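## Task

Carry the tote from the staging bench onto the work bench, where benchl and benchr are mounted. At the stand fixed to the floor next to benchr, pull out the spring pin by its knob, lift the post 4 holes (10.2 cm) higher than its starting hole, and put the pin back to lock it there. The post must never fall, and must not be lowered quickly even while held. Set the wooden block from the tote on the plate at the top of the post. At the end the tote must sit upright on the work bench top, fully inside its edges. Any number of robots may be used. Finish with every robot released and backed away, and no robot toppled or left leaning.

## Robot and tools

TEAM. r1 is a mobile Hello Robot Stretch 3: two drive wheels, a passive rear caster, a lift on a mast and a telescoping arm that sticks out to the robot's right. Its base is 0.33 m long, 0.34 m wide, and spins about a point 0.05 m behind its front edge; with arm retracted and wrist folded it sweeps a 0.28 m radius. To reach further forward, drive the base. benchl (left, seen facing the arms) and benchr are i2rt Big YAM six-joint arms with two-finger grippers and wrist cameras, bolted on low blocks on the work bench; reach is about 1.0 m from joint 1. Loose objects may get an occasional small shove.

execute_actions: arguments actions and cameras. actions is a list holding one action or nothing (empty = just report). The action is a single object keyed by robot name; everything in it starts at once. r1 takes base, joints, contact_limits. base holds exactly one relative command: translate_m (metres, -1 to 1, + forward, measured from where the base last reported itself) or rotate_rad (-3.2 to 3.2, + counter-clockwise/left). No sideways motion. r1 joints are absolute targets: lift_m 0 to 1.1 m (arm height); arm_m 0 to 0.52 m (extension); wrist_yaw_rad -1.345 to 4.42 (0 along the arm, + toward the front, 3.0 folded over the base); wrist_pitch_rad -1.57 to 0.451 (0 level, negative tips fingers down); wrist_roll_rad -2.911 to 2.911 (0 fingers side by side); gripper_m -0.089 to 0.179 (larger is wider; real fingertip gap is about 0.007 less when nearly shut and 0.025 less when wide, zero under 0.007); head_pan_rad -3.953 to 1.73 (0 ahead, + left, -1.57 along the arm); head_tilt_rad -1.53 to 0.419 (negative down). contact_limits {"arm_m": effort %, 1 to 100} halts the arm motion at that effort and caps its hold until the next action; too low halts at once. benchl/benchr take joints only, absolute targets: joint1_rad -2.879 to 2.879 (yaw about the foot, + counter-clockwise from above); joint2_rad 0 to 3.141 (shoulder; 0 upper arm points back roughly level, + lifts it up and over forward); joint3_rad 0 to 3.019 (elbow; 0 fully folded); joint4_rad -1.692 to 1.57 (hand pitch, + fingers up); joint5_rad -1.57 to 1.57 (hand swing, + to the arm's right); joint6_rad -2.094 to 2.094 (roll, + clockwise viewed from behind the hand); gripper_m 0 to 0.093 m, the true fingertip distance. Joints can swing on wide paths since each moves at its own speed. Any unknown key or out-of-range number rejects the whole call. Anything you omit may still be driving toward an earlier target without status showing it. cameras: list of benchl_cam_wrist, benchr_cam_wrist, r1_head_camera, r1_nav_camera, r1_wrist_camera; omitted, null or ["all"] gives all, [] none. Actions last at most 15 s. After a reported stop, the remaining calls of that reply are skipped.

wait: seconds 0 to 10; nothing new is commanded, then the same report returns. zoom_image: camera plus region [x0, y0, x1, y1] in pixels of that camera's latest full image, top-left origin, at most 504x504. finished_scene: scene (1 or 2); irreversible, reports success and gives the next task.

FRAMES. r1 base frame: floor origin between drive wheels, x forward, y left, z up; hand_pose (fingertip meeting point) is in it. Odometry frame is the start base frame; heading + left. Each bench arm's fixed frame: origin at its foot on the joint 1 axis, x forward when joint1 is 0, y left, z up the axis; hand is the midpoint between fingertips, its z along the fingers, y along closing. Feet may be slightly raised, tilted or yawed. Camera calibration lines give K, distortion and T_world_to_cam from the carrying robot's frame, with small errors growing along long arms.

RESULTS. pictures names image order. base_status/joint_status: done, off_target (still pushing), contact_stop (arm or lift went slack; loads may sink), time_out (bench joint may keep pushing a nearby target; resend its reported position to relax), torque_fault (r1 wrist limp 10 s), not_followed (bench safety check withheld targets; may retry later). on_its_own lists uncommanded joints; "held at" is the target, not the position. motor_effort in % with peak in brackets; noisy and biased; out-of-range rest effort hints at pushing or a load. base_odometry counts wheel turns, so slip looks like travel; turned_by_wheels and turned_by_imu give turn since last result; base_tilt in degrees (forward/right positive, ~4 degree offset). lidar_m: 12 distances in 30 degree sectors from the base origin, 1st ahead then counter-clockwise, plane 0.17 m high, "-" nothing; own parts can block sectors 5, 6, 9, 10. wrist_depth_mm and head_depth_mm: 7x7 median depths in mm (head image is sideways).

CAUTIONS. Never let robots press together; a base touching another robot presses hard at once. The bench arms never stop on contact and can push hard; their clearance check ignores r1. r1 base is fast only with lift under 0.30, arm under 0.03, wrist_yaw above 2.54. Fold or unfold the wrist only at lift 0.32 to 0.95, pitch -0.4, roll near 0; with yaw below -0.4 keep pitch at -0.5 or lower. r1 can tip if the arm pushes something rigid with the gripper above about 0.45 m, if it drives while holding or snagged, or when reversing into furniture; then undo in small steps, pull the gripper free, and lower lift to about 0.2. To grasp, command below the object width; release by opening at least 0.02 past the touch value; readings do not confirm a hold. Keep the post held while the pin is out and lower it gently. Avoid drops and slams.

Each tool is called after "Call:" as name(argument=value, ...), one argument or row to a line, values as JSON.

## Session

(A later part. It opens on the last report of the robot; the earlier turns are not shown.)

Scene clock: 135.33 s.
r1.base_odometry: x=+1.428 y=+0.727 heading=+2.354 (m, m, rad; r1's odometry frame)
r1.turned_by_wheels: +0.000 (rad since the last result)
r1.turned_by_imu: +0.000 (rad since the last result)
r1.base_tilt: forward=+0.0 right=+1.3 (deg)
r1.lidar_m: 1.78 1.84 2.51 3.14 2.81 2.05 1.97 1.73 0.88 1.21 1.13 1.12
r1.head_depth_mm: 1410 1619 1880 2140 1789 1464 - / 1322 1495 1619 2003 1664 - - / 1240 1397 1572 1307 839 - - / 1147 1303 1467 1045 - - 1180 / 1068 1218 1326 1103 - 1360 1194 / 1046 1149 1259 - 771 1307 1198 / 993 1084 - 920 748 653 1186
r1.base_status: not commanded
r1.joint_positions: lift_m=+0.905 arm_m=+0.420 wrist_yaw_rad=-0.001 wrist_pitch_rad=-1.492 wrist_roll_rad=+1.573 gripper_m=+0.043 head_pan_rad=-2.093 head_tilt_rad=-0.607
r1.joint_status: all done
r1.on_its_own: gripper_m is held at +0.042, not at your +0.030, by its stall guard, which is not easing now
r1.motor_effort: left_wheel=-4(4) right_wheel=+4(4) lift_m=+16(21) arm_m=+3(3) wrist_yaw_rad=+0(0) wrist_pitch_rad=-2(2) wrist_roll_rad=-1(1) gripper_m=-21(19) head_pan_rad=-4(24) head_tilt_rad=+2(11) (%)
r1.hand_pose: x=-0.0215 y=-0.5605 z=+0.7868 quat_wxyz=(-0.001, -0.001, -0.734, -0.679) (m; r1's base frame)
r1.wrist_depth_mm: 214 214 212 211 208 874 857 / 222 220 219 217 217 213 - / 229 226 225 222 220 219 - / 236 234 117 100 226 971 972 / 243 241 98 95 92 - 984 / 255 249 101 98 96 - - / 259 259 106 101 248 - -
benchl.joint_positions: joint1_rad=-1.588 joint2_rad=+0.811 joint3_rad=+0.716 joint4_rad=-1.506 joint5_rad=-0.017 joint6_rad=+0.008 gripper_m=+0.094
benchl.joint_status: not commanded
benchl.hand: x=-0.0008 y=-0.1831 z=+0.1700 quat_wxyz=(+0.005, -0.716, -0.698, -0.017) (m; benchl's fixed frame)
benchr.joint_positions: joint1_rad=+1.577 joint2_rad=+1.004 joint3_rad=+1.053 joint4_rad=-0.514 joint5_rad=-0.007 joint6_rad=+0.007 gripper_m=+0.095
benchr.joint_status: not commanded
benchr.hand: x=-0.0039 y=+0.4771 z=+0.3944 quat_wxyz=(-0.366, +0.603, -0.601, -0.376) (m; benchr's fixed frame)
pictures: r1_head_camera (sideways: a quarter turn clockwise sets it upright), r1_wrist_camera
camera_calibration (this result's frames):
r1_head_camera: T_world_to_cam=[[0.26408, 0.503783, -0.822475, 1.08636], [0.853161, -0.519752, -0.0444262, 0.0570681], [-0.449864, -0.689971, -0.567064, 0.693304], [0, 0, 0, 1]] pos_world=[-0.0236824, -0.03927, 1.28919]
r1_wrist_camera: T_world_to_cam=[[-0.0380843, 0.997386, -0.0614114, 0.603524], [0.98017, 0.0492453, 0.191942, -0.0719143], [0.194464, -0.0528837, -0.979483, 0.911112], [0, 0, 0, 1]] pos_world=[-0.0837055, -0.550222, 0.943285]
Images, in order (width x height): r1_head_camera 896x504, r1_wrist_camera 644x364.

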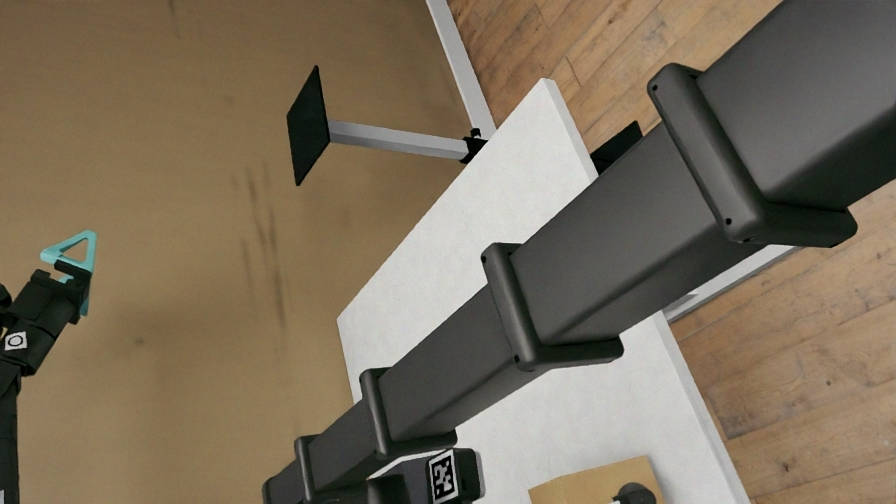

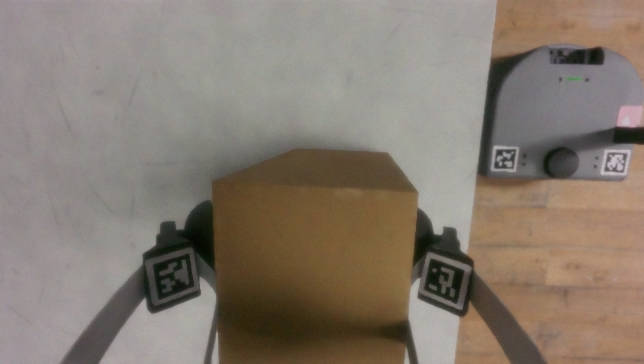

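Call:
execute_actions(
  actions=[
    {"r1":{"joints":{"lift_m":0.895,"gripper_m":0.12}}},
  ],
  cameras=[],
)

Call:
execute_actions(
  actions=[
    {"r1":{"joints":{"lift_m":1.03}}},
  ],
  cameras=[],
)

Call:
execute_actions(
  actions=[
    {"r1":{"base":{"translate_m":-1},"joints":{"arm_m":0,"wrist_roll_rad":0}},"benchr":{"joints":{"joint1_rad":1.45,"joint2_rad":1.6,"joint3_rad":1.2,"joint4_rad":0.4}}},
  ],
  cameras=["benchr_cam_wrist"],
)

Call:
execute_actions(
  actions=[
    {"r1":{"base":{"translate_m":-0.3},"joints":{"lift_m":0.6}}},
  ],
  cameras=[],
)

Call:
execute_actions(
  actions=[
    {"r1":{"base":{"rotate_rad":1.57}}},
  ],
  cameras=[],
)

Call:
execute_actions(
  actions=[
    {"r1":{"base":{"translate_m":-0.7},"joints":{"head_pan_rad":-1.57,"head_tilt_rad":-0.8,"wrist_pitch_rad":0,"lift_m":0.48,"gripper_m":0.07}}},
  ],
)

Scene clock: 138.97 s.
r1.base_odometry: x=+1.428 y=+0.727 heading=+2.354 (m, m, rad; r1's odometry frame)
r1.turned_by_wheels: +0.000 (rad since the last result)
r1.turned_by_imu: +0.000 (rad since the last result)
r1.base_tilt: forward=-0.1 right=+1.4 (deg)
r1.lidar_m: 1.78 1.85 2.53 3.13 2.81 2.05 1.97 1.72 0.88 1.21 1.13 1.12
r1.head_depth_mm: 1419 1625 1895 2139 1785 1442 - / 1325 1498 1627 2021 1674 - - / 1242 1396 1557 1309 842 - - / 1145 1297 1466 1023 - - 1187 / 1071 1214 1331 1083 - 1350 1199 / 1041 1152 1262 - 761 1311 1191 / 995 1087 1171 921 746 650 1187
r1.base_status: not commanded
r1.joint_positions: lift_m=+0.895 arm_m=+0.420 wrist_yaw_rad=-0.001 wrist_pitch_rad=-1.497 wrist_roll_rad=+1.573 gripper_m=+0.120 head_pan_rad=-2.093 head_tilt_rad=-0.606
r1.joint_status: all done
r1.motor_effort: left_wheel=-3(4) right_wheel=+3(4) lift_m=+15(17) arm_m=+3(3) wrist_yaw_rad=+0(0) wrist_pitch_rad=-1(2) wrist_roll_rad=-1(1) gripper_m=+0(81) head_pan_rad=-4(4) head_tilt_rad=+2(2) (%)
r1.hand_pose: x=-0.0215 y=-0.5592 z=+0.7769 quat_wxyz=(-0.001, -0.001, -0.732, -0.681) (m; r1's base frame)
r1.wrist_depth_mm: 205 205 201 201 200 882 873 / 210 210 208 207 206 205 - / 219 218 215 212 211 210 - / 224 222 220 104 129 970 944 / 233 227 165 99 98 - 991 / 241 - 233 102 101 - - / 248 248 242 106 105 - -
benchl.joint_positions: joint1_rad=-1.588 joint2_rad=+0.811 joint3_rad=+0.716 joint4_rad=-1.506 joint5_rad=-0.017 joint6_rad=+0.008 gripper_m=+0.094
benchl.joint_status: not commanded
benchl.hand: x=-0.0008 y=-0.1831 z=+0.1700 quat_wxyz=(+0.005, -0.716, -0.698, -0.017) (m; benchl's fixed frame)
benchr.joint_positions: joint1_rad=+1.577 joint2_rad=+1.004 joint3_rad=+1.053 joint4_rad=-0.514 joint5_rad=-0.007 joint6_rad=+0.007 gripper_m=+0.095
benchr.joint_status: not commanded
benchr.hand: x=-0.0039 y=+0.4771 z=+0.3944 quat_wxyz=(-0.366, +0.603, -0.601, -0.376) (m; benchr's fixed frame)
pictures: none
No camera images: the call's "cameras" was empty. Leave "cameras" out to get every camera's image.

Scene clock: 141.03 s.
r1.base_odometry: x=+1.428 y=+0.727 heading=+2.354 (m, m, rad; r1's odometry frame)
r1.turned_by_wheels: +0.000 (rad since the last result)
r1.turned_by_imu: +0.000 (rad since the last result)
r1.base_tilt: forward=+0.0 right=+1.3 (deg)
r1.lidar_m: 1.77 1.84 2.52 3.14 2.80 2.05 1.97 1.73 0.88 1.22 1.13 1.12
r1.head_depth_mm: 1421 1627 - - - 1405 1214 / 1323 1490 - - 1662 1438 1202 / 1239 1363 - - 1586 1435 1202 / 1150 1258 - 957 783 1385 1203 / 1071 1172 - 1009 776 1351 1197 / 1042 - 1238 1008 773 1307 1189 / 988 - 1196 934 746 644 1191
r1.base_status: not commanded
r1.joint_positions: lift_m=+1.029 arm_m=+0.420 wrist_yaw_rad=-0.001 wrist_pitch_rad=-1.498 wrist_roll_rad=+1.573 gripper_m=+0.120 head_pan_rad=-2.093 head_tilt_rad=-0.606
r1.joint_status: all done
r1.motor_effort: left_wheel=-3(3) right_wheel=+3(3) lift_m=+35(37) arm_m=+3(3) wrist_yaw_rad=+1(0) wrist_pitch_rad=-1(1) wrist_roll_rad=-2(1) gripper_m=+1(1) head_pan_rad=-4(4) head_tilt_rad=+2(2) (%)
r1.hand_pose: x=-0.0215 y=-0.5591 z=+0.9108 quat_wxyz=(-0.001, -0.001, -0.732, -0.681) (m; r1's base frame)
r1.wrist_depth_mm: 336 334 334 330 327 - - / 341 342 340 336 335 - - / 358 355 352 346 348 - - / 366 365 360 236 362 - - / 380 375 376 243 373 - - / 391 - 386 381 384 - - / 407 404 407 401 - - -
benchl.joint_positions: joint1_rad=-1.588 joint2_rad=+0.811 joint3_rad=+0.716 joint4_rad=-1.506 joint5_rad=-0.017 joint6_rad=+0.008 gripper_m=+0.094
benchl.joint_status: not commanded
benchl.hand: x=-0.0008 y=-0.1831 z=+0.1700 quat_wxyz=(+0.005, -0.716, -0.698, -0.017) (m; benchl's fixed frame)
benchr.joint_positions: joint1_rad=+1.577 joint2_rad=+1.004 joint3_rad=+1.053 joint4_rad=-0.514 joint5_rad=-0.007 joint6_rad=+0.007 gripper_m=+0.095
benchr.joint_status: not commanded
benchr.hand: x=-0.0039 y=+0.4771 z=+0.3944 quat_wxyz=(-0.366, +0.603, -0.601, -0.376) (m; benchr's fixed frame)
pictures: none
No camera images: the call's "cameras" was empty. Leave "cameras" out to get every camera's image.

Scene clock: 152.10 s.
r1.base_odometry: x=+2.133 y=+0.018 heading=+2.354 (m, m, rad; r1's odometry frame)
r1.turned_by_wheels: +0.000 (rad since the last result)
r1.turned_by_imu: +0.001 (rad since the last result)
r1.base_tilt: forward=+0.0 right=+1.3 (deg)
r1.lidar_m: 2.78 2.88 3.43 3.10 1.38 1.01 0.97 1.01 1.27 0.86 0.87 1.72
r1.head_depth_mm: 1053 1117 - - - 1407 1217 / 1190 1270 - - - 1402 1209 / 1246 1371 - - - - 1208 / 1175 1294 - - - - 1177 / 1097 1208 - - - - - / 1047 1132 - - - - - / 990 1073 - - - - -
r1.base_status: done
r1.joint_positions: lift_m=+1.029 arm_m=+0.001 wrist_yaw_rad=-0.001 wrist_pitch_rad=-1.498 wrist_roll_rad=+0.003 gripper_m=+0.120 head_pan_rad=-2.093 head_tilt_rad=-0.606
r1.joint_status: all done
joint sent to its limit — the command would take r1.arm_m past its lower limit, so that joint was sent only as far as its limit.
r1.motor_effort: left_wheel=-3(7) right_wheel=+4(4) lift_m=+35(35) arm_m=-3(3) wrist_yaw_rad=+0(0) wrist_pitch_rad=-1(1) wrist_roll_rad=-1(1) gripper_m=+1(1) head_pan_rad=-4(4) head_tilt_rad=+2(2) (%)
r1.hand_pose: x=-0.0216 y=-0.1410 z=+0.9109 quat_wxyz=(+0.517, +0.480, -0.518, -0.483) (m; r1's base frame)
r1.wrist_depth_mm: - - - - - - - / - - - - - - - / - - - - - - - / - - - - - - - / - - - - - - - / - - - - - - - / - - - - - - -
benchl.joint_positions: joint1_rad=-1.588 joint2_rad=+0.811 joint3_rad=+0.716 joint4_rad=-1.506 joint5_rad=-0.017 joint6_rad=+0.008 gripper_m=+0.094
benchl.joint_status: not commanded
benchl.hand: x=-0.0008 y=-0.1831 z=+0.1700 quat_wxyz=(+0.005, -0.716, -0.698, -0.017) (m; benchl's fixed frame)
benchr.joint_positions: joint1_rad=+1.444 joint2_rad=+1.608 joint3_rad=+1.170 joint4_rad=+0.386 joint5_rad=-0.007 joint6_rad=+0.007 gripper_m=+0.095
benchr.joint_status: all done
benchr.hand: x=+0.0873 y=+0.6898 z=+0.3317 quat_wxyz=(-0.514, +0.479, -0.544, -0.459) (m; benchr's fixed frame)
pictures: benchr_cam_wrist
camera_calibration (this result's frames):
benchr_cam_wrist: T_world_to_cam=[[0.992628, -0.121114, -0.00453967, -0.00130952], [-0.0789094, -0.617392, -0.782688, 0.698169], [0.0919914, 0.777276, -0.622398, -0.215701], [0, 0, 0, 1]] pos_world=[0.0762346, 0.598545, 0.41219]
Images, in order (width x height): benchr_cam_wrist 504x504.

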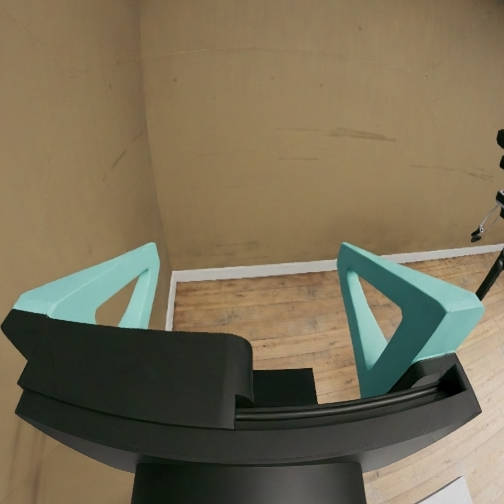

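Scene clock: 156.83 s.
r1.base_odometry: x=+2.345 y=-0.195 heading=+2.354 (m, m, rad; r1's odometry frame)
r1.turned_by_wheels: +0.000 (rad since the last result)
r1.turned_by_imu: +0.000 (rad since the last result)
r1.base_tilt: forward=-0.1 right=+1.3 (deg)
r1.lidar_m: 3.06 3.17 3.56 2.64 0.96 0.70 0.67 0.70 0.95 1.22 0.97 1.17
r1.head_depth_mm: 721 768 825 888 959 1047 1130 / 813 876 940 1025 1124 1239 1209 / 926 1011 1107 1210 1366 1399 1208 / 1089 1197 1333 1501 1655 1423 1194 / 1103 1222 1366 1552 1696 1426 1193 / 1047 1156 1278 1442 1617 1421 1188 / 995 1091 1198 1338 1523 1417 1186
r1.base_status: done
r1.joint_positions: lift_m=+0.601 arm_m=+0.001 wrist_yaw_rad=-0.001 wrist_pitch_rad=-1.498 wrist_roll_rad=+0.003 gripper_m=+0.120 head_pan_rad=-2.093 head_tilt_rad=-0.606
r1.joint_status: all done
r1.motor_effort: left_wheel=-3(9) right_wheel=+4(4) lift_m=+14(31) arm_m=-3(3) wrist_yaw_rad=+0(0) wrist_pitch_rad=-1(1) wrist_roll_rad=-1(1) gripper_m=+1(0) head_pan_rad=-4(4) head_tilt_rad=+2(2) (%)
r1.hand_pose: x=-0.0216 y=-0.1410 z=+0.4819 quat_wxyz=(+0.517, +0.480, -0.518, -0.483) (m; r1's base frame)
r1.wrist_depth_mm: 615 611 609 629 619 637 636 / 614 628 640 638 652 665 654 / 627 625 641 641 662 675 664 / 637 640 648 - 682 675 698 / 643 656 697 - - 711 694 / 678 - 690 - - 699 719 / 684 692 703 - 723 728 710
benchl.joint_positions: joint1_rad=-1.588 joint2_rad=+0.811 joint3_rad=+0.716 joint4_rad=-1.506 joint5_rad=-0.017 joint6_rad=+0.008 gripper_m=+0.094
benchl.joint_status: not commanded
benchl.hand: x=-0.0008 y=-0.1831 z=+0.1700 quat_wxyz=(+0.005, -0.716, -0.698, -0.017) (m; benchl's fixed frame)
benchr.joint_positions: joint1_rad=+1.444 joint2_rad=+1.608 joint3_rad=+1.170 joint4_rad=+0.386 joint5_rad=-0.007 joint6_rad=+0.007 gripper_m=+0.095
benchr.joint_status: not commanded
benchr.hand: x=+0.0873 y=+0.6898 z=+0.3317 quat_wxyz=(-0.514, +0.479, -0.544, -0.459) (m; benchr's fixed frame)
pictures: none
No camera images: the call's "cameras" was empty. Leave "cameras" out to get every camera's image.

Scene clock: 160.30 s.
r1.base_odometry: x=+2.345 y=-0.195 heading=-2.360 (m, m, rad; r1's odometry frame)
r1.turned_by_wheels: +1.570 (rad since the last result)
r1.turned_by_imu: +1.573 (rad since the last result)
r1.base_tilt: forward=-0.1 right=+1.3 (deg)
r1.lidar_m: 2.53 0.95 0.70 0.67 0.70 0.96 1.22 0.97 1.17 3.04 3.19 3.58
r1.head_depth_mm: 1249 1430 1444 1637 1671 1376 1213 / 1221 1592 1492 1754 1718 1441 1208 / 1737 1841 1448 1373 1619 1438 1203 / 1925 1968 1472 1176 1766 1430 1201 / 2382 2343 1374 2217 1760 1418 1201 / 2671 2877 2725 2276 1764 1418 1195 / 2549 2741 3032 2258 1741 1417 1188
r1.base_status: done
r1.joint_positions: lift_m=+0.601 arm_m=+0.001 wrist_yaw_rad=-0.001 wrist_pitch_rad=-1.498 wrist_roll_rad=+0.003 gripper_m=+0.120 head_pan_rad=-2.093 head_tilt_rad=-0.606
r1.joint_status: not commanded
r1.motor_effort: left_wheel=-4(7) right_wheel=+4(8) lift_m=+15(15) arm_m=-3(3) wrist_yaw_rad=+0(0) wrist_pitch_rad=-1(1) wrist_roll_rad=-2(1) gripper_m=+1(1) head_pan_rad=-4(4) head_tilt_rad=+2(2) (%)
r1.hand_pose: x=-0.0216 y=-0.1410 z=+0.4819 quat_wxyz=(+0.517, +0.480, -0.518, -0.483) (m; r1's base frame)
r1.wrist_depth_mm: 607 622 610 610 634 638 660 / 621 622 644 642 646 649 657 / 636 639 639 645 663 682 687 / 644 654 658 - 671 676 703 / 666 661 658 - - 692 704 / 672 - 690 - - 710 731 / 669 700 716 - 709 727 739
benchl.joint_positions: joint1_rad=-1.588 joint2_rad=+0.811 joint3_rad=+0.716 joint4_rad=-1.506 joint5_rad=-0.017 joint6_rad=+0.008 gripper_m=+0.094
benchl.joint_status: not commanded
benchl.hand: x=-0.0008 y=-0.1831 z=+0.1700 quat_wxyz=(+0.005, -0.716, -0.698, -0.017) (m; benchl's fixed frame)
benchr.joint_positions: joint1_rad=+1.444 joint2_rad=+1.608 joint3_rad=+1.170 joint4_rad=+0.386 joint5_rad=-0.007 joint6_rad=+0.007 gripper_m=+0.095
benchr.joint_status: not commanded
benchr.hand: x=+0.0873 y=+0.6898 z=+0.3317 quat_wxyz=(-0.514, +0.479, -0.544, -0.459) (m; benchr's fixed frame)
pictures: none
No camera images: the call's "cameras" was empty. Leave "cameras" out to get every camera's image.

Scene clock: 168.27 s.
r1.base_odometry: x=+2.842 y=+0.298 heading=-2.360 (m, m, rad; r1's odometry frame)
r1.turned_by_wheels: +0.000 (rad since the last result)
r1.turned_by_imu: +0.001 (rad since the last result)
r1.base_tilt: forward=-0.1 right=+1.3 (deg)
r1.lidar_m: 2.55 0.96 0.70 0.68 0.70 0.54 0.52 0.54 0.51 0.55 3.16 4.19
r1.head_depth_mm: 484 1340 1038 1237 1379 1259 1129 / 913 1111 1033 625 1463 1296 1139 / 1900 1396 1024 1081 1412 1219 1147 / 2583 1388 1021 1771 1459 1281 - / 2548 1251 1007 1778 1469 1284 1115 / 2626 2847 999 1751 1496 1275 1112 / 2650 2902 2282 1801 1486 1270 1109
r1.base_status: done
r1.joint_positions: lift_m=+0.481 arm_m=+0.001 wrist_yaw_rad=-0.001 wrist_pitch_rad=-0.024 wrist_roll_rad=+0.003 gripper_m=+0.070 head_pan_rad=-1.577 head_tilt_rad=-0.790
r1.joint_status: all done
r1.motor_effort: left_wheel=-3(9) right_wheel=+4(5) lift_m=+15(9) arm_m=-3(3) wrist_yaw_rad=+1(1) wrist_pitch_rad=+8(9) wrist_roll_rad=+0(1) gripper_m=+0(81) head_pan_rad=+5(44) head_tilt_rad=-4(14) (%)
r1.hand_pose: x=-0.0216 y=-0.4020 z=+0.5891 quat_wxyz=(+0.706, +0.008, -0.708, -0.009) (m; r1's base frame)
r1.wrist_depth_mm: - - - - - 244 591 / - - 733 660 601 269 547 / - - - - - 265 587 / - - - - - 736 592 / - - - - - 728 579 / - - - - - 712 592 / 941 983 983 933 931 749 592
benchl.joint_positions: joint1_rad=-1.588 joint2_rad=+0.811 joint3_rad=+0.716 joint4_rad=-1.506 joint5_rad=-0.017 joint6_rad=+0.008 gripper_m=+0.094
benchl.joint_status: not commanded
benchl.hand: x=-0.0008 y=-0.1831 z=+0.1700 quat_wxyz=(+0.005, -0.716, -0.698, -0.017) (m; benchl's fixed frame)
benchr.joint_positions: joint1_rad=+1.444 joint2_rad=+1.608 joint3_rad=+1.170 joint4_rad=+0.386 joint5_rad=-0.007 joint6_rad=+0.007 gripper_m=+0.095
benchr.joint_status: not commanded
benchr.hand: x=+0.0873 y=+0.6898 z=+0.3317 quat_wxyz=(-0.514, +0.479, -0.544, -0.459) (m; benchr's fixed frame)
pictures: benchl_cam_wrist, benchr_cam_wrist, r1_head_camera (sideways: a quarter turn clockwise sets it upright), r1_nav_camera (sideways: a quarter turn counterclockwise sets it upright), r1_wrist_camera
camera_calibration (this result's frames):
benchr_cam_wrist: T_world_to_cam=[[0.992628, -0.121114, -0.00453967, -0.00130952], [-0.0789094, -0.617392, -0.782688, 0.698169], [0.0919914, 0.777276, -0.622398, -0.215701], [0, 0, 0, 1]] pos_world=[0.0762346, 0.598545, 0.41219]
r1_head_camera: T_world_to_cam=[[-0.0178552, 0.708953, -0.705029, 0.935], [0.998573, -0.0228498, -0.0482662, 0.0611693], [-0.0503283, -0.704885, -0.707534, 0.873591], [0, 0, 0, 1]] pos_world=[-0.000421132, -0.0456926, 1.28025]
r1_nav_camera: T_world_to_cam=[[-0.0508331, -0.725074, 0.686792, -0.844379], [-0.998408, 0.0537139, -0.0171895, 0.0775446], [-0.0244266, -0.686573, -0.726651, 0.902579], [0, 0, 0, 1]] pos_world=[0.0565457, 0.00328284, 1.23711]
r1_wrist_camera: T_world_to_cam=[[-0.999079, 0.0161101, 0.0397765, -0.0415321], [-0.0352692, 0.219825, -0.974902, 0.692339], [-0.0244496, -0.975406, -0.219054, -0.0976234], [0, 0, 0, 1]] pos_world=[-0.0194625, -0.246747, 0.65523]
Images, in order (width x height): benchl_cam_wrist 504x504, benchr_cam_wrist 504x504, r1_head_camera 896x504, r1_nav_camera 672x504, r1_wrist_camera 644x364.

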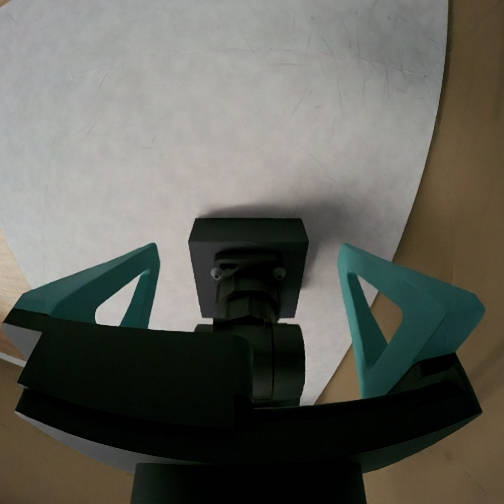

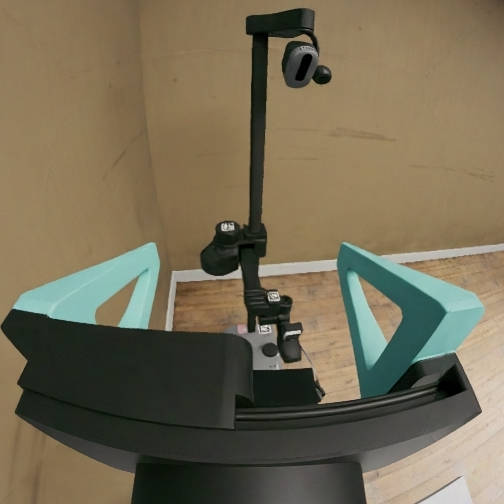

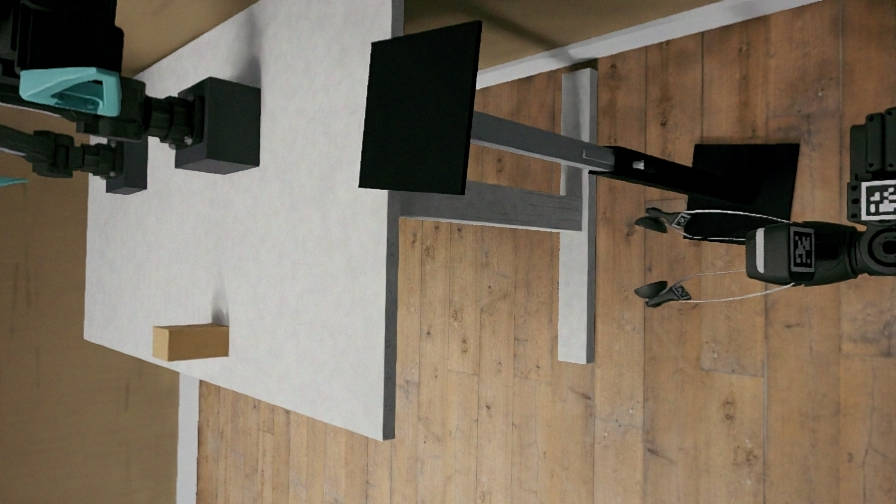

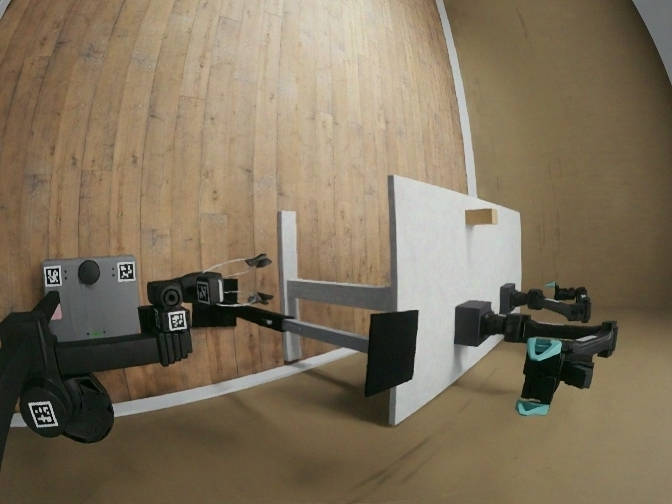

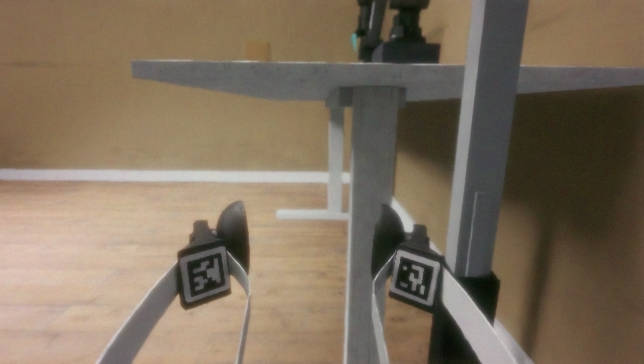

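Call:
execute_actions(
  actions=[
    {"r1":{"base":{"translate_m":-0.143},"joints":{"gripper_m":0.1}},"benchr":{"joints":{"joint1_rad":1.41,"joint2_rad":1.3,"joint3_rad":0.75,"joint4_rad":-0.1}}},
  ],
  cameras=[],
)

Call:
execute_actions(
  actions=[
    {"r1":{"joints":{"lift_m":0.4}},"benchr":{"joints":{"joint2_rad":1.7,"joint3_rad":0.7,"joint4_rad":0.4}}},
  ],
)

Scene clock: 176.30 s.
r1.base_odometry: x=+2.943 y=+0.399 heading=-2.360 (m, m, rad; r1's odometry frame)
r1.turned_by_wheels: +0.000 (rad since the last result)
r1.turned_by_imu: +0.000 (rad since the last result)
r1.base_tilt: forward=-0.1 right=+1.3 (deg)
r1.lidar_m: 2.55 0.96 0.70 0.68 0.53 0.39 0.37 0.39 0.54 0.48 3.19 4.32
r1.head_depth_mm: 1038 1029 958 1009 999 989 976 / 1535 1342 1030 1455 1415 1270 1140 / 682 1108 1024 1681 1468 1291 1153 / 2499 1130 1015 618 1406 1254 - / 2568 1367 1011 900 1467 1266 1114 / 2607 1236 1004 1757 1474 1278 1113 / 2652 2895 999 1759 1487 1271 1106
r1.base_status: done
r1.joint_positions: lift_m=+0.481 arm_m=+0.001 wrist_yaw_rad=-0.001 wrist_pitch_rad=-0.023 wrist_roll_rad=+0.003 gripper_m=+0.100 head_pan_rad=-1.577 head_tilt_rad=-0.790
r1.joint_status: all done
r1.motor_effort: left_wheel=-3(10) right_wheel=+4(5) lift_m=+14(15) arm_m=-3(3) wrist_yaw_rad=+0(0) wrist_pitch_rad=+7(8) wrist_roll_rad=-1(1) gripper_m=+1(79) head_pan_rad=+5(4) head_tilt_rad=-3(3) (%)
r1.hand_pose: x=-0.0216 y=-0.4020 z=+0.5892 quat_wxyz=(+0.706, +0.008, -0.708, -0.009) (m; r1's base frame)
r1.wrist_depth_mm: - - - 840 - 637 421 / - - 710 479 649 552 416 / - - - 621 - 624 416 / - - - 643 - 612 418 / - - - 672 - 624 414 / - - - 281 - 573 415 / - 949 941 284 920 668 421
benchl.joint_positions: joint1_rad=-1.588 joint2_rad=+0.811 joint3_rad=+0.716 joint4_rad=-1.506 joint5_rad=-0.017 joint6_rad=+0.008 gripper_m=+0.094
benchl.joint_status: not commanded
benchl.hand: x=-0.0008 y=-0.1831 z=+0.1700 quat_wxyz=(+0.005, -0.716, -0.698, -0.017) (m; benchl's fixed frame)
benchr.joint_positions: joint1_rad=+1.412 joint2_rad=+1.294 joint3_rad=+0.751 joint4_rad=-0.097 joint5_rad=-0.007 joint6_rad=+0.007 gripper_m=+0.095
benchr.joint_status: all done
benchr.hand: x=+0.0797 y=+0.5018 z=+0.1689 quat_wxyz=(-0.338, +0.579, -0.681, -0.295) (m; benchr's fixed frame)
pictures: none
No camera images: the call's "cameras" was empty. Leave "cameras" out to get every camera's image.

Scene clock: 177.87 s.
r1.base_odometry: x=+2.943 y=+0.399 heading=-2.360 (m, m, rad; r1's odometry frame)
r1.turned_by_wheels: +0.000 (rad since the last result)
r1.turned_by_imu: +0.000 (rad since the last result)
r1.base_tilt: forward=+0.0 right=+1.3 (deg)
r1.lidar_m: 2.55 0.96 0.70 0.68 0.53 0.39 0.37 0.39 0.54 0.49 3.18 4.32
r1.head_depth_mm: 1035 1031 961 1006 999 990 974 / 1543 1338 1030 1455 1416 1263 1125 / 954 1108 949 1685 1477 1289 1136 / 2514 1251 941 617 1407 1244 1119 / 2549 1369 1010 904 1467 1271 1114 / 2603 1244 999 1751 1463 1279 1114 / 2629 2914 996 1752 1489 1276 1107
r1.base_status: not commanded
r1.joint_positions: lift_m=+0.401 arm_m=+0.001 wrist_yaw_rad=-0.001 wrist_pitch_rad=-0.022 wrist_roll_rad=+0.003 gripper_m=+0.100 head_pan_rad=-1.577 head_tilt_rad=-0.790
r1.joint_status: all done
r1.motor_effort: left_wheel=-3(3) right_wheel=+4(4) lift_m=+14(14) arm_m=-3(3) wrist_yaw_rad=+0(1) wrist_pitch_rad=+7(7) wrist_roll_rad=-1(1) gripper_m=+1(0) head_pan_rad=+4(4) head_tilt_rad=-3(3) (%)
r1.hand_pose: x=-0.0216 y=-0.4020 z=+0.5095 quat_wxyz=(+0.706, +0.008, -0.708, -0.008) (m; r1's base frame)
r1.wrist_depth_mm: - 509 504 462 479 547 423 / - - - 588 976 630 422 / - - - 617 - 634 420 / - - - 624 - 632 414 / - - - 263 - 613 421 / - - - 277 - 587 412 / 809 823 788 289 863 669 415
benchl.joint_positions: joint1_rad=-1.588 joint2_rad=+0.811 joint3_rad=+0.716 joint4_rad=-1.506 joint5_rad=-0.017 joint6_rad=+0.008 gripper_m=+0.094
benchl.joint_status: not commanded
benchl.hand: x=-0.0008 y=-0.1831 z=+0.1700 quat_wxyz=(+0.005, -0.716, -0.698, -0.017) (m; benchl's fixed frame)
benchr.joint_positions: joint1_rad=+1.412 joint2_rad=+1.700 joint3_rad=+0.705 joint4_rad=+0.386 joint5_rad=-0.007 joint6_rad=+0.007 gripper_m=+0.095
benchr.joint_status: all done
benchr.hand: x=+0.0860 y=+0.5411 z=+0.0365 quat_wxyz=(-0.349, +0.574, -0.675, -0.304) (m; benchr's fixed frame)
pictures: benchl_cam_wrist, benchr_cam_wrist, r1_head_camera (sideways: a quarter turn clockwise sets it upright), r1_nav_camera (sideways: a quarter turn counterclockwise sets it upright), r1_wrist_camera
camera_calibration (this result's frames):
benchr_cam_wrist: T_world_to_cam=[[0.987723, -0.156063, -0.00683612, 0.0000469498], [-0.149274, -0.930049, -0.335749, 0.534097], [0.0460399, 0.332647, -0.941927, -0.0275166], [0, 0, 0, 1]] pos_world=[0.0809472, 0.505897, 0.153404]
r1_head_camera: T_world_to_cam=[[-0.0178671, 0.708959, -0.705024, 0.934992], [0.998574, -0.0228325, -0.0482664, 0.0611695], [-0.0503163, -0.70488, -0.70754, 0.873598], [0, 0, 0, 1]] pos_world=[-0.000420358, -0.0456925, 1.28025]
r1_nav_camera: T_world_to_cam=[[-0.0508208, -0.725081, 0.686786, -0.844372], [-0.998409, 0.0536971, -0.0171891, 0.0775441], [-0.0244149, -0.686567, -0.726656, 0.902586], [0, 0, 0, 1]] pos_world=[0.0565457, 0.00328422, 1.23711]
r1_wrist_camera: T_world_to_cam=[[-0.999079, 0.0161584, 0.0397573, -0.0383325], [-0.0352703, 0.218614, -0.975174, 0.614315], [-0.0244487, -0.975678, -0.217843, -0.115841], [0, 0, 0, 1]] pos_world=[-0.0194623, -0.246702, 0.575353]
Images, in order (width x height): benchl_cam_wrist 504x504, benchr_cam_wrist 504x504, r1_head_camera 896x504, r1_nav_camera 672x504, r1_wrist_camera 644x364.

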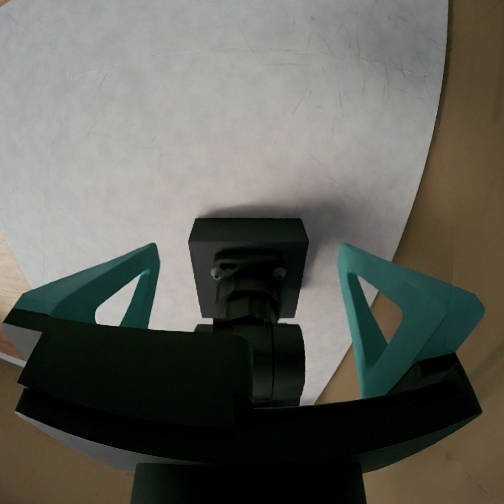

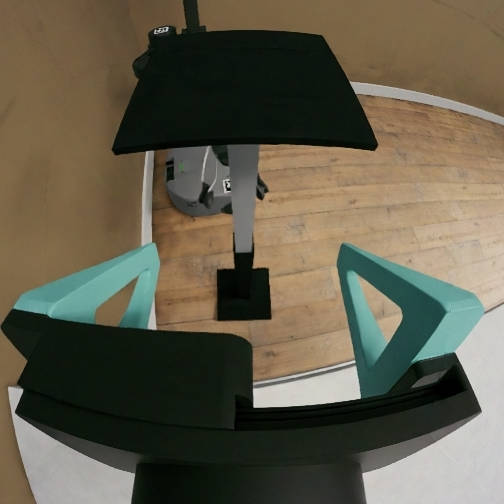

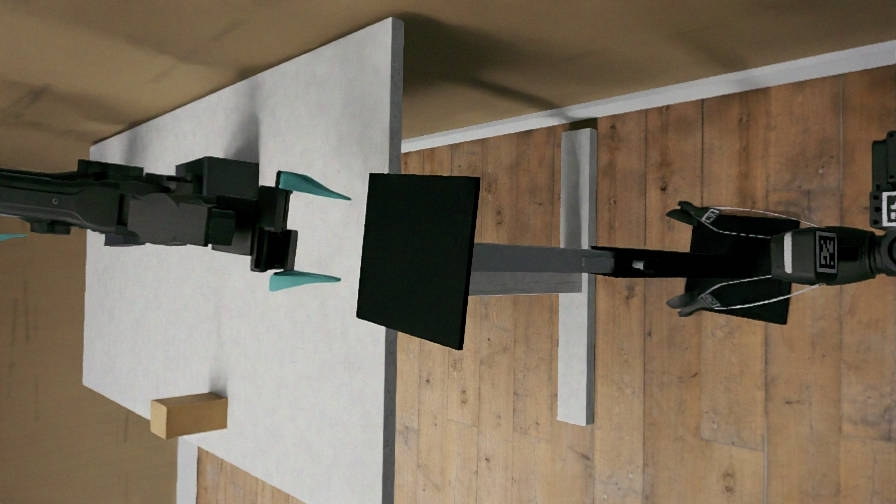

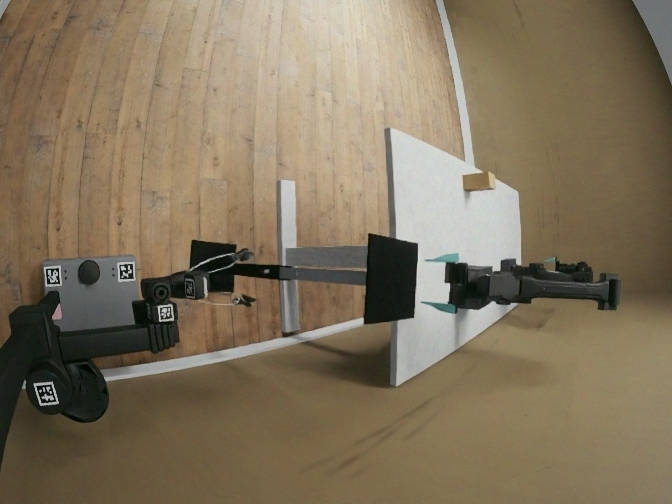

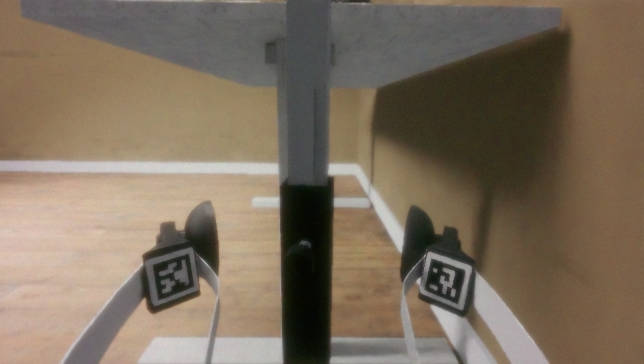

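Call:
execute_actions(
  actions=[
    {"r1":{"joints":{"lift_m":0.372,"arm_m":0.04,"gripper_m":0.07}},"benchr":{"joints":{"joint2_rad":1.93,"joint3_rad":0.83,"joint4_rad":0.55}}},
  ],
  cameras=["r1_head_camera","r1_wrist_camera","benchr_cam_wrist"],
)

Scene clock: 180.43 s.
r1.base_odometry: x=+2.943 y=+0.399 heading=-2.360 (m, m, rad; r1's odometry frame)
r1.turned_by_wheels: +0.000 (rad since the last result)
r1.turned_by_imu: +0.000 (rad since the last result)
r1.base_tilt: forward=-0.1 right=+1.3 (deg)
r1.lidar_m: 2.55 0.96 0.70 0.68 0.53 0.39 0.37 0.39 0.54 0.49 3.20 4.33
r1.head_depth_mm: 1032 1032 959 1006 1000 987 980 / 1535 1333 1025 1459 1418 1268 1127 / 935 1106 950 1685 1476 1290 1170 / 2524 1253 745 618 1411 1249 - / 2550 1382 1010 902 1457 1275 1120 / 2585 1237 1004 1764 1467 1275 1116 / 2639 2897 997 1741 1494 1275 1109
r1.base_status: not commanded
r1.joint_positions: lift_m=+0.373 arm_m=+0.040 wrist_yaw_rad=-0.001 wrist_pitch_rad=-0.022 wrist_roll_rad=+0.003 gripper_m=+0.070 head_pan_rad=-1.577 head_tilt_rad=-0.790
r1.joint_status: all done
r1.motor_effort: left_wheel=-3(3) right_wheel=+4(4) lift_m=+14(17) arm_m=+3(3) wrist_yaw_rad=+0(0) wrist_pitch_rad=+7(7) wrist_roll_rad=-1(1) gripper_m=-1(78) head_pan_rad=+4(5) head_tilt_rad=-3(3) (%)
r1.hand_pose: x=-0.0216 y=-0.4403 z=+0.4815 quat_wxyz=(+0.706, +0.008, -0.708, -0.008) (m; r1's base frame)
r1.wrist_depth_mm: - 638 607 201 610 558 417 / - - - 207 - 626 415 / - - - 582 - 634 417 / - - - 215 - 622 420 / - - - 222 960 626 424 / - - 982 233 - 613 415 / 795 799 812 243 801 582 419
benchl.joint_positions: joint1_rad=-1.588 joint2_rad=+0.811 joint3_rad=+0.716 joint4_rad=-1.506 joint5_rad=-0.017 joint6_rad=+0.008 gripper_m=+0.094
benchl.joint_status: not commanded
benchl.hand: x=-0.0008 y=-0.1831 z=+0.1700 quat_wxyz=(+0.005, -0.716, -0.698, -0.017) (m; benchl's fixed frame)
benchr.joint_positions: joint1_rad=+1.412 joint2_rad=+1.926 joint3_rad=+0.805 joint4_rad=+0.539 joint5_rad=-0.007 joint6_rad=+0.007 gripper_m=+0.095
benchr.joint_status: all done
benchr.hand: x=+0.0924 y=+0.5811 z=-0.0177 quat_wxyz=(-0.358, +0.570, -0.671, -0.311) (m; benchr's fixed frame)
pictures: benchr_cam_wrist, r1_head_camera (sideways: a quarter turn clockwise sets it upright), r1_wrist_camera
camera_calibration (this result's frames):
benchr_cam_wrist: T_world_to_cam=[[0.987751, -0.155894, -0.00677369, -0.000520342], [-0.147887, -0.921408, -0.359356, 0.548525], [0.0497799, 0.355955, -0.933176, -0.105917], [0, 0, 0, 1]] pos_world=[0.0869063, 0.543036, 0.0982728]
r1_head_camera: T_world_to_cam=[[-0.0178668, 0.708988, -0.704994, 0.934954], [0.998574, -0.0228307, -0.0482671, 0.0611704], [-0.0503163, -0.704851, -0.707569, 0.873636], [0, 0, 0, 1]] pos_world=[-0.000420363, -0.0456916, 1.28025]
r1_wrist_camera: T_world_to_cam=[[-0.999079, 0.0161608, 0.0397564, -0.0365996], [-0.0352704, 0.218556, -0.975187, 0.595373], [-0.0244488, -0.975691, -0.217784, -0.15933], [0, 0, 0, 1]] pos_world=[-0.0194623, -0.284988, 0.547356]
Images, in order (width x height): benchr_cam_wrist 504x504, r1_head_camera 896x504, r1_wrist_camera 644x364.

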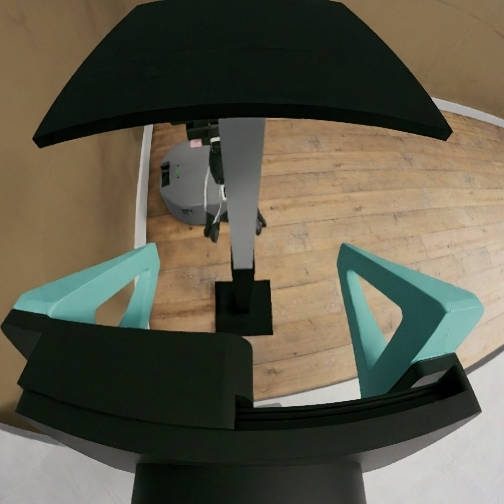

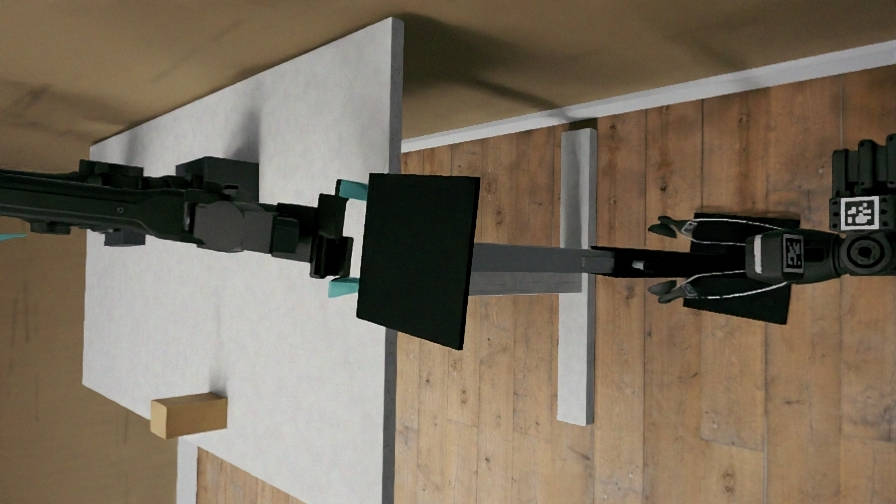

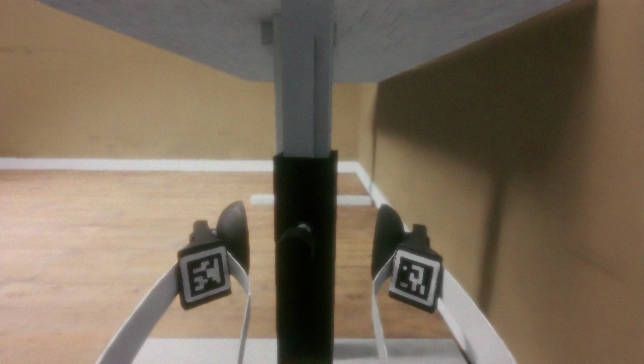

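Call:
execute_actions(
  actions=[
    {"benchr":{"joints":{"joint2_rad":1.75,"joint3_rad":0.55,"joint4_rad":0.6,"joint6_rad":1.57}}},
  ],
  cameras=[],
)

Call:
execute_actions(
  actions=[
    {"benchr":{"joints":{"joint2_rad":1.9,"joint3_rad":0.56,"joint4_rad":1.34,"gripper_m":0.07}},"r1":{"joints":{"arm_m":0.05,"lift_m":0.365}}},
  ],
  cameras=["r1_head_camera","r1_wrist_camera","benchr_cam_wrist"],
)

Scene clock: 184.00 s.
r1.base_odometry: x=+2.943 y=+0.399 heading=-2.360 (m, m, rad; r1's odometry frame)
r1.turned_by_wheels: +0.000 (rad since the last result)
r1.turned_by_imu: +0.000 (rad since the last result)
r1.base_tilt: forward=-0.1 right=+1.3 (deg)
r1.lidar_m: 2.56 0.96 0.70 0.68 0.53 0.39 0.37 0.39 0.53 0.49 3.19 4.31
r1.head_depth_mm: 1042 1033 961 1001 997 992 975 / 1537 1340 1028 1466 1412 1271 1125 / 790 1106 990 1681 1473 1292 1165 / 2493 1252 941 619 1409 1245 - / 2547 1375 1006 901 1458 1273 1118 / 2584 1241 1003 1766 1461 1279 1115 / 2630 2918 999 1754 1496 1269 1113
r1.base_status: not commanded
r1.joint_positions: lift_m=+0.373 arm_m=+0.040 wrist_yaw_rad=-0.001 wrist_pitch_rad=-0.022 wrist_roll_rad=+0.003 gripper_m=+0.070 head_pan_rad=-1.577 head_tilt_rad=-0.790
r1.joint_status: not commanded
r1.motor_effort: left_wheel=-3(3) right_wheel=+4(4) lift_m=+15(14) arm_m=+3(3) wrist_yaw_rad=+0(0) wrist_pitch_rad=+7(7) wrist_roll_rad=-1(1) gripper_m=+0(0) head_pan_rad=+5(5) head_tilt_rad=-2(3) (%)
r1.hand_pose: x=-0.0216 y=-0.4403 z=+0.4815 quat_wxyz=(+0.706, +0.008, -0.708, -0.008) (m; r1's base frame)
r1.wrist_depth_mm: - 618 606 199 603 556 420 / - - - 207 - 635 421 / - - - 576 - 642 415 / - - - 216 - 613 424 / - - - 220 962 621 415 / - - 948 232 - 615 419 / 783 806 806 242 812 575 413
benchl.joint_positions: joint1_rad=-1.588 joint2_rad=+0.811 joint3_rad=+0.716 joint4_rad=-1.506 joint5_rad=-0.017 joint6_rad=+0.008 gripper_m=+0.094
benchl.joint_status: not commanded
benchl.hand: x=-0.0008 y=-0.1831 z=+0.1700 quat_wxyz=(+0.005, -0.716, -0.698, -0.017) (m; benchl's fixed frame)
benchr.joint_positions: joint1_rad=+1.412 joint2_rad=+1.742 joint3_rad=+0.554 joint4_rad=+0.590 joint5_rad=-0.007 joint6_rad=+1.559 gripper_m=+0.095
benchr.joint_status: all done
benchr.hand: x=+0.0783 y=+0.4933 z=-0.0005 quat_wxyz=(-0.037, -0.063, -0.882, -0.466) (m; benchr's fixed frame)
pictures: none
No camera images: the call's "cameras" was empty. Leave "cameras" out to get every camera's image.

Scene clock: 185.37 s.
r1.base_odometry: x=+2.943 y=+0.399 heading=-2.360 (m, m, rad; r1's odometry frame)
r1.turned_by_wheels: +0.000 (rad since the last result)
r1.turned_by_imu: +0.000 (rad since the last result)
r1.base_tilt: forward=-0.1 right=+1.3 (deg)
r1.lidar_m: 2.55 0.96 0.70 0.68 0.53 0.39 0.37 0.39 0.54 0.49 3.17 4.32
r1.head_depth_mm: 1043 1033 962 1006 997 990 974 / 1539 1340 1030 1459 1412 1269 1126 / 794 1110 989 1681 1475 1289 1169 / 2530 1258 943 618 1404 1252 - / 2556 1374 1006 896 1460 1275 1121 / 2619 1243 1004 1755 1459 1273 1115 / 2677 2890 996 1753 1492 1276 1109
r1.base_status: not commanded
r1.joint_positions: lift_m=+0.366 arm_m=+0.050 wrist_yaw_rad=-0.001 wrist_pitch_rad=-0.022 wrist_roll_rad=+0.003 gripper_m=+0.070 head_pan_rad=-1.577 head_tilt_rad=-0.790
r1.joint_status: all done
r1.motor_effort: left_wheel=-4(3) right_wheel=+4(4) lift_m=+14(14) arm_m=+3(3) wrist_yaw_rad=+0(0) wrist_pitch_rad=+7(7) wrist_roll_rad=-1(1) gripper_m=+1(0) head_pan_rad=+5(4) head_tilt_rad=-3(3) (%)
r1.hand_pose: x=-0.0216 y=-0.4503 z=+0.4745 quat_wxyz=(+0.706, +0.008, -0.708, -0.008) (m; r1's base frame)
r1.wrist_depth_mm: - 654 652 191 626 548 418 / - - - 197 - 626 422 / - - - 204 - 624 414 / - - - 203 - 633 421 / - - - 211 985 626 415 / - - 954 222 - 620 417 / 791 790 777 231 792 579 420
benchl.joint_positions: joint1_rad=-1.588 joint2_rad=+0.811 joint3_rad=+0.716 joint4_rad=-1.506 joint5_rad=-0.017 joint6_rad=+0.008 gripper_m=+0.094
benchl.joint_status: not commanded
benchl.hand: x=-0.0008 y=-0.1831 z=+0.1700 quat_wxyz=(+0.005, -0.716, -0.698, -0.017) (m; benchl's fixed frame)
benchr.joint_positions: joint1_rad=+1.412 joint2_rad=+1.902 joint3_rad=+0.554 joint4_rad=+1.325 joint5_rad=-0.007 joint6_rad=+1.560 gripper_m=+0.070
benchr.joint_status: all done
benchr.hand: x=+0.0847 y=+0.5330 z=+0.0883 quat_wxyz=(-0.057, -0.050, -0.713, -0.697) (m; benchr's fixed frame)
pictures: benchr_cam_wrist, r1_head_camera (sideways: a quarter turn clockwise sets it upright), r1_wrist_camera
camera_calibration (this result's frames):
benchr_cam_wrist: T_world_to_cam=[[0.00927223, -0.025507, -0.999632, 0.101399], [-0.892244, -0.451542, 0.0032456, 0.321713], [-0.451459, 0.891885, -0.0269453, -0.312697], [0, 0, 0, 1]] pos_world=[0.144936, 0.426743, 0.0918922]
r1_head_camera: T_world_to_cam=[[-0.0178668, 0.708993, -0.704989, 0.934948], [0.998574, -0.0228303, -0.0482672, 0.0611705], [-0.0503162, -0.704846, -0.707574, 0.873642], [0, 0, 0, 1]] pos_world=[-0.000420357, -0.0456914, 1.28025]
r1_wrist_camera: T_world_to_cam=[[-0.999079, 0.0161612, 0.0397562, -0.0361597], [-0.0352703, 0.218547, -0.975189, 0.590735], [-0.0244489, -0.975693, -0.217776, -0.170615], [0, 0, 0, 1]] pos_world=[-0.0194623, -0.294987, 0.54036]
Images, in order (width x height): benchr_cam_wrist 504x504, r1_head_camera 896x504, r1_wrist_camera 644x364.

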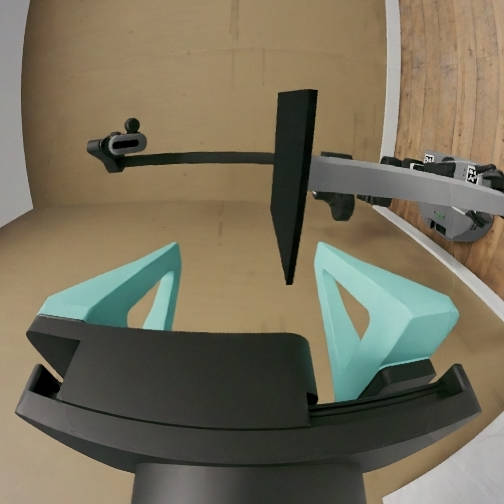

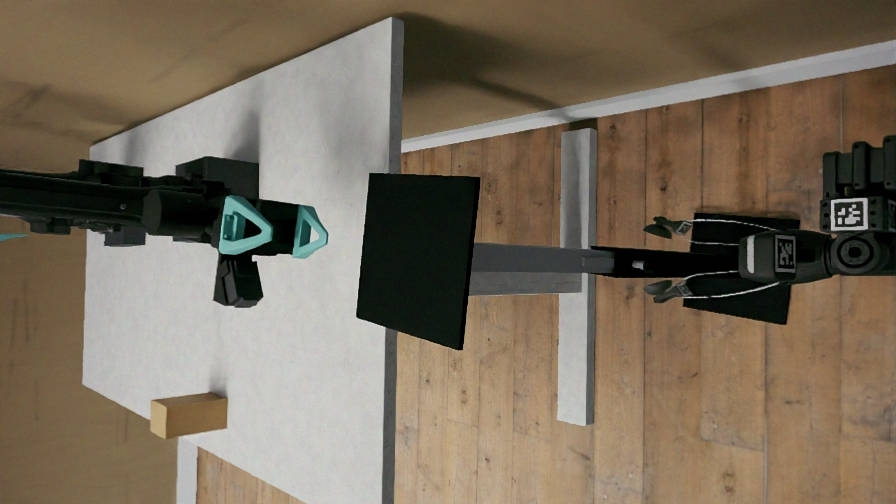

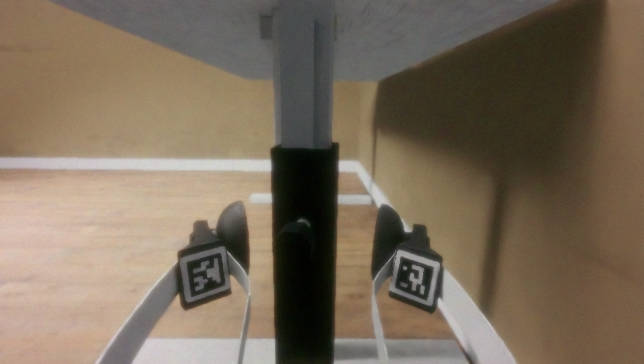

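Call:
execute_actions(
  actions=[
    {"benchr":{"joints":{"joint2_rad":2.076,"joint3_rad":0.70,"joint4_rad":1.41}}},
  ],
  cameras=["benchr_cam_wrist"],
)

Call:
zoom_image(
  camera="benchr_cam_wrist",
  region=[150,80,400,330],
)

Scene clock: 187.03 s.
r1.base_odometry: x=+2.943 y=+0.399 heading=-2.360 (m, m, rad; r1's odometry frame)
r1.turned_by_wheels: +0.000 (rad since the last result)
r1.turned_by_imu: +0.000 (rad since the last result)
r1.base_tilt: forward=+0.0 right=+1.3 (deg)
r1.lidar_m: 2.56 0.96 0.70 0.68 0.53 0.39 0.37 0.39 0.54 0.49 3.18 4.32
r1.head_depth_mm: 1041 1031 955 1006 1005 990 976 / 1540 1338 1029 1474 1406 1269 1128 / 917 1107 984 1693 1470 1293 1166 / 2480 1254 762 619 1403 1250 - / 2552 1369 1007 903 1469 1268 1114 / 2574 1239 1004 1750 1469 1276 1112 / 2647 2894 999 1748 1496 1275 1113
r1.base_status: not commanded
r1.joint_positions: lift_m=+0.366 arm_m=+0.050 wrist_yaw_rad=-0.001 wrist_pitch_rad=-0.022 wrist_roll_rad=+0.003 gripper_m=+0.070 head_pan_rad=-1.577 head_tilt_rad=-0.790
r1.joint_status: not commanded
r1.motor_effort: left_wheel=-3(3) right_wheel=+4(4) lift_m=+15(14) arm_m=+3(3) wrist_yaw_rad=+0(0) wrist_pitch_rad=+7(7) wrist_roll_rad=-1(1) gripper_m=-1(1) head_pan_rad=+4(4) head_tilt_rad=-3(3) (%)
r1.hand_pose: x=-0.0216 y=-0.4503 z=+0.4745 quat_wxyz=(+0.706, +0.008, -0.708, -0.008) (m; r1's base frame)
r1.wrist_depth_mm: - 642 652 191 627 548 414 / - - - 197 - 629 419 / - - - 204 - 627 420 / - - - 202 - 636 417 / - - - 209 965 632 422 / - - - 222 - 624 416 / 801 815 804 230 797 589 420
benchl.joint_positions: joint1_rad=-1.588 joint2_rad=+0.811 joint3_rad=+0.716 joint4_rad=-1.506 joint5_rad=-0.017 joint6_rad=+0.008 gripper_m=+0.094
benchl.joint_status: not commanded
benchl.hand: x=-0.0008 y=-0.1831 z=+0.1700 quat_wxyz=(+0.005, -0.716, -0.698, -0.017) (m; benchl's fixed frame)
benchr.joint_positions: joint1_rad=+1.412 joint2_rad=+2.069 joint3_rad=+0.684 joint4_rad=+1.396 joint5_rad=-0.007 joint6_rad=+1.560 gripper_m=+0.070
benchr.joint_status: all done
benchr.hand: x=+0.0909 y=+0.5717 z=+0.0579 quat_wxyz=(-0.058, -0.049, -0.701, -0.709) (m; benchr's fixed frame)
pictures: benchr_cam_wrist
camera_calibration (this result's frames):
benchr_cam_wrist: T_world_to_cam=[[0.0145899, 0.00763362, -0.999864, 0.0525106], [-0.892209, -0.451323, -0.0164647, 0.345855], [-0.451388, 0.892328, 0.000226022, -0.347084], [0, 0, 0, 1]] pos_world=[0.151139, 0.465404, 0.0582763]
Images, in order (width x height): benchr_cam_wrist 504x504.

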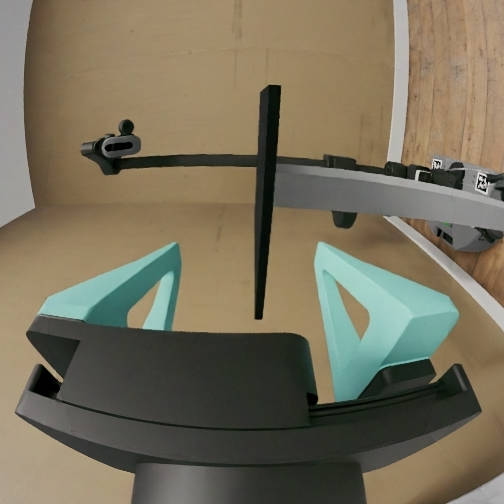

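Region (150, 80, 400, 330) of benchr_cam_wrist's 504x504 image, scaled by 2.016, with more detail than that image has.

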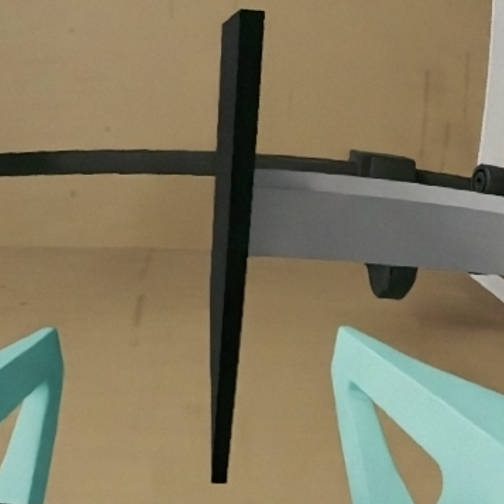

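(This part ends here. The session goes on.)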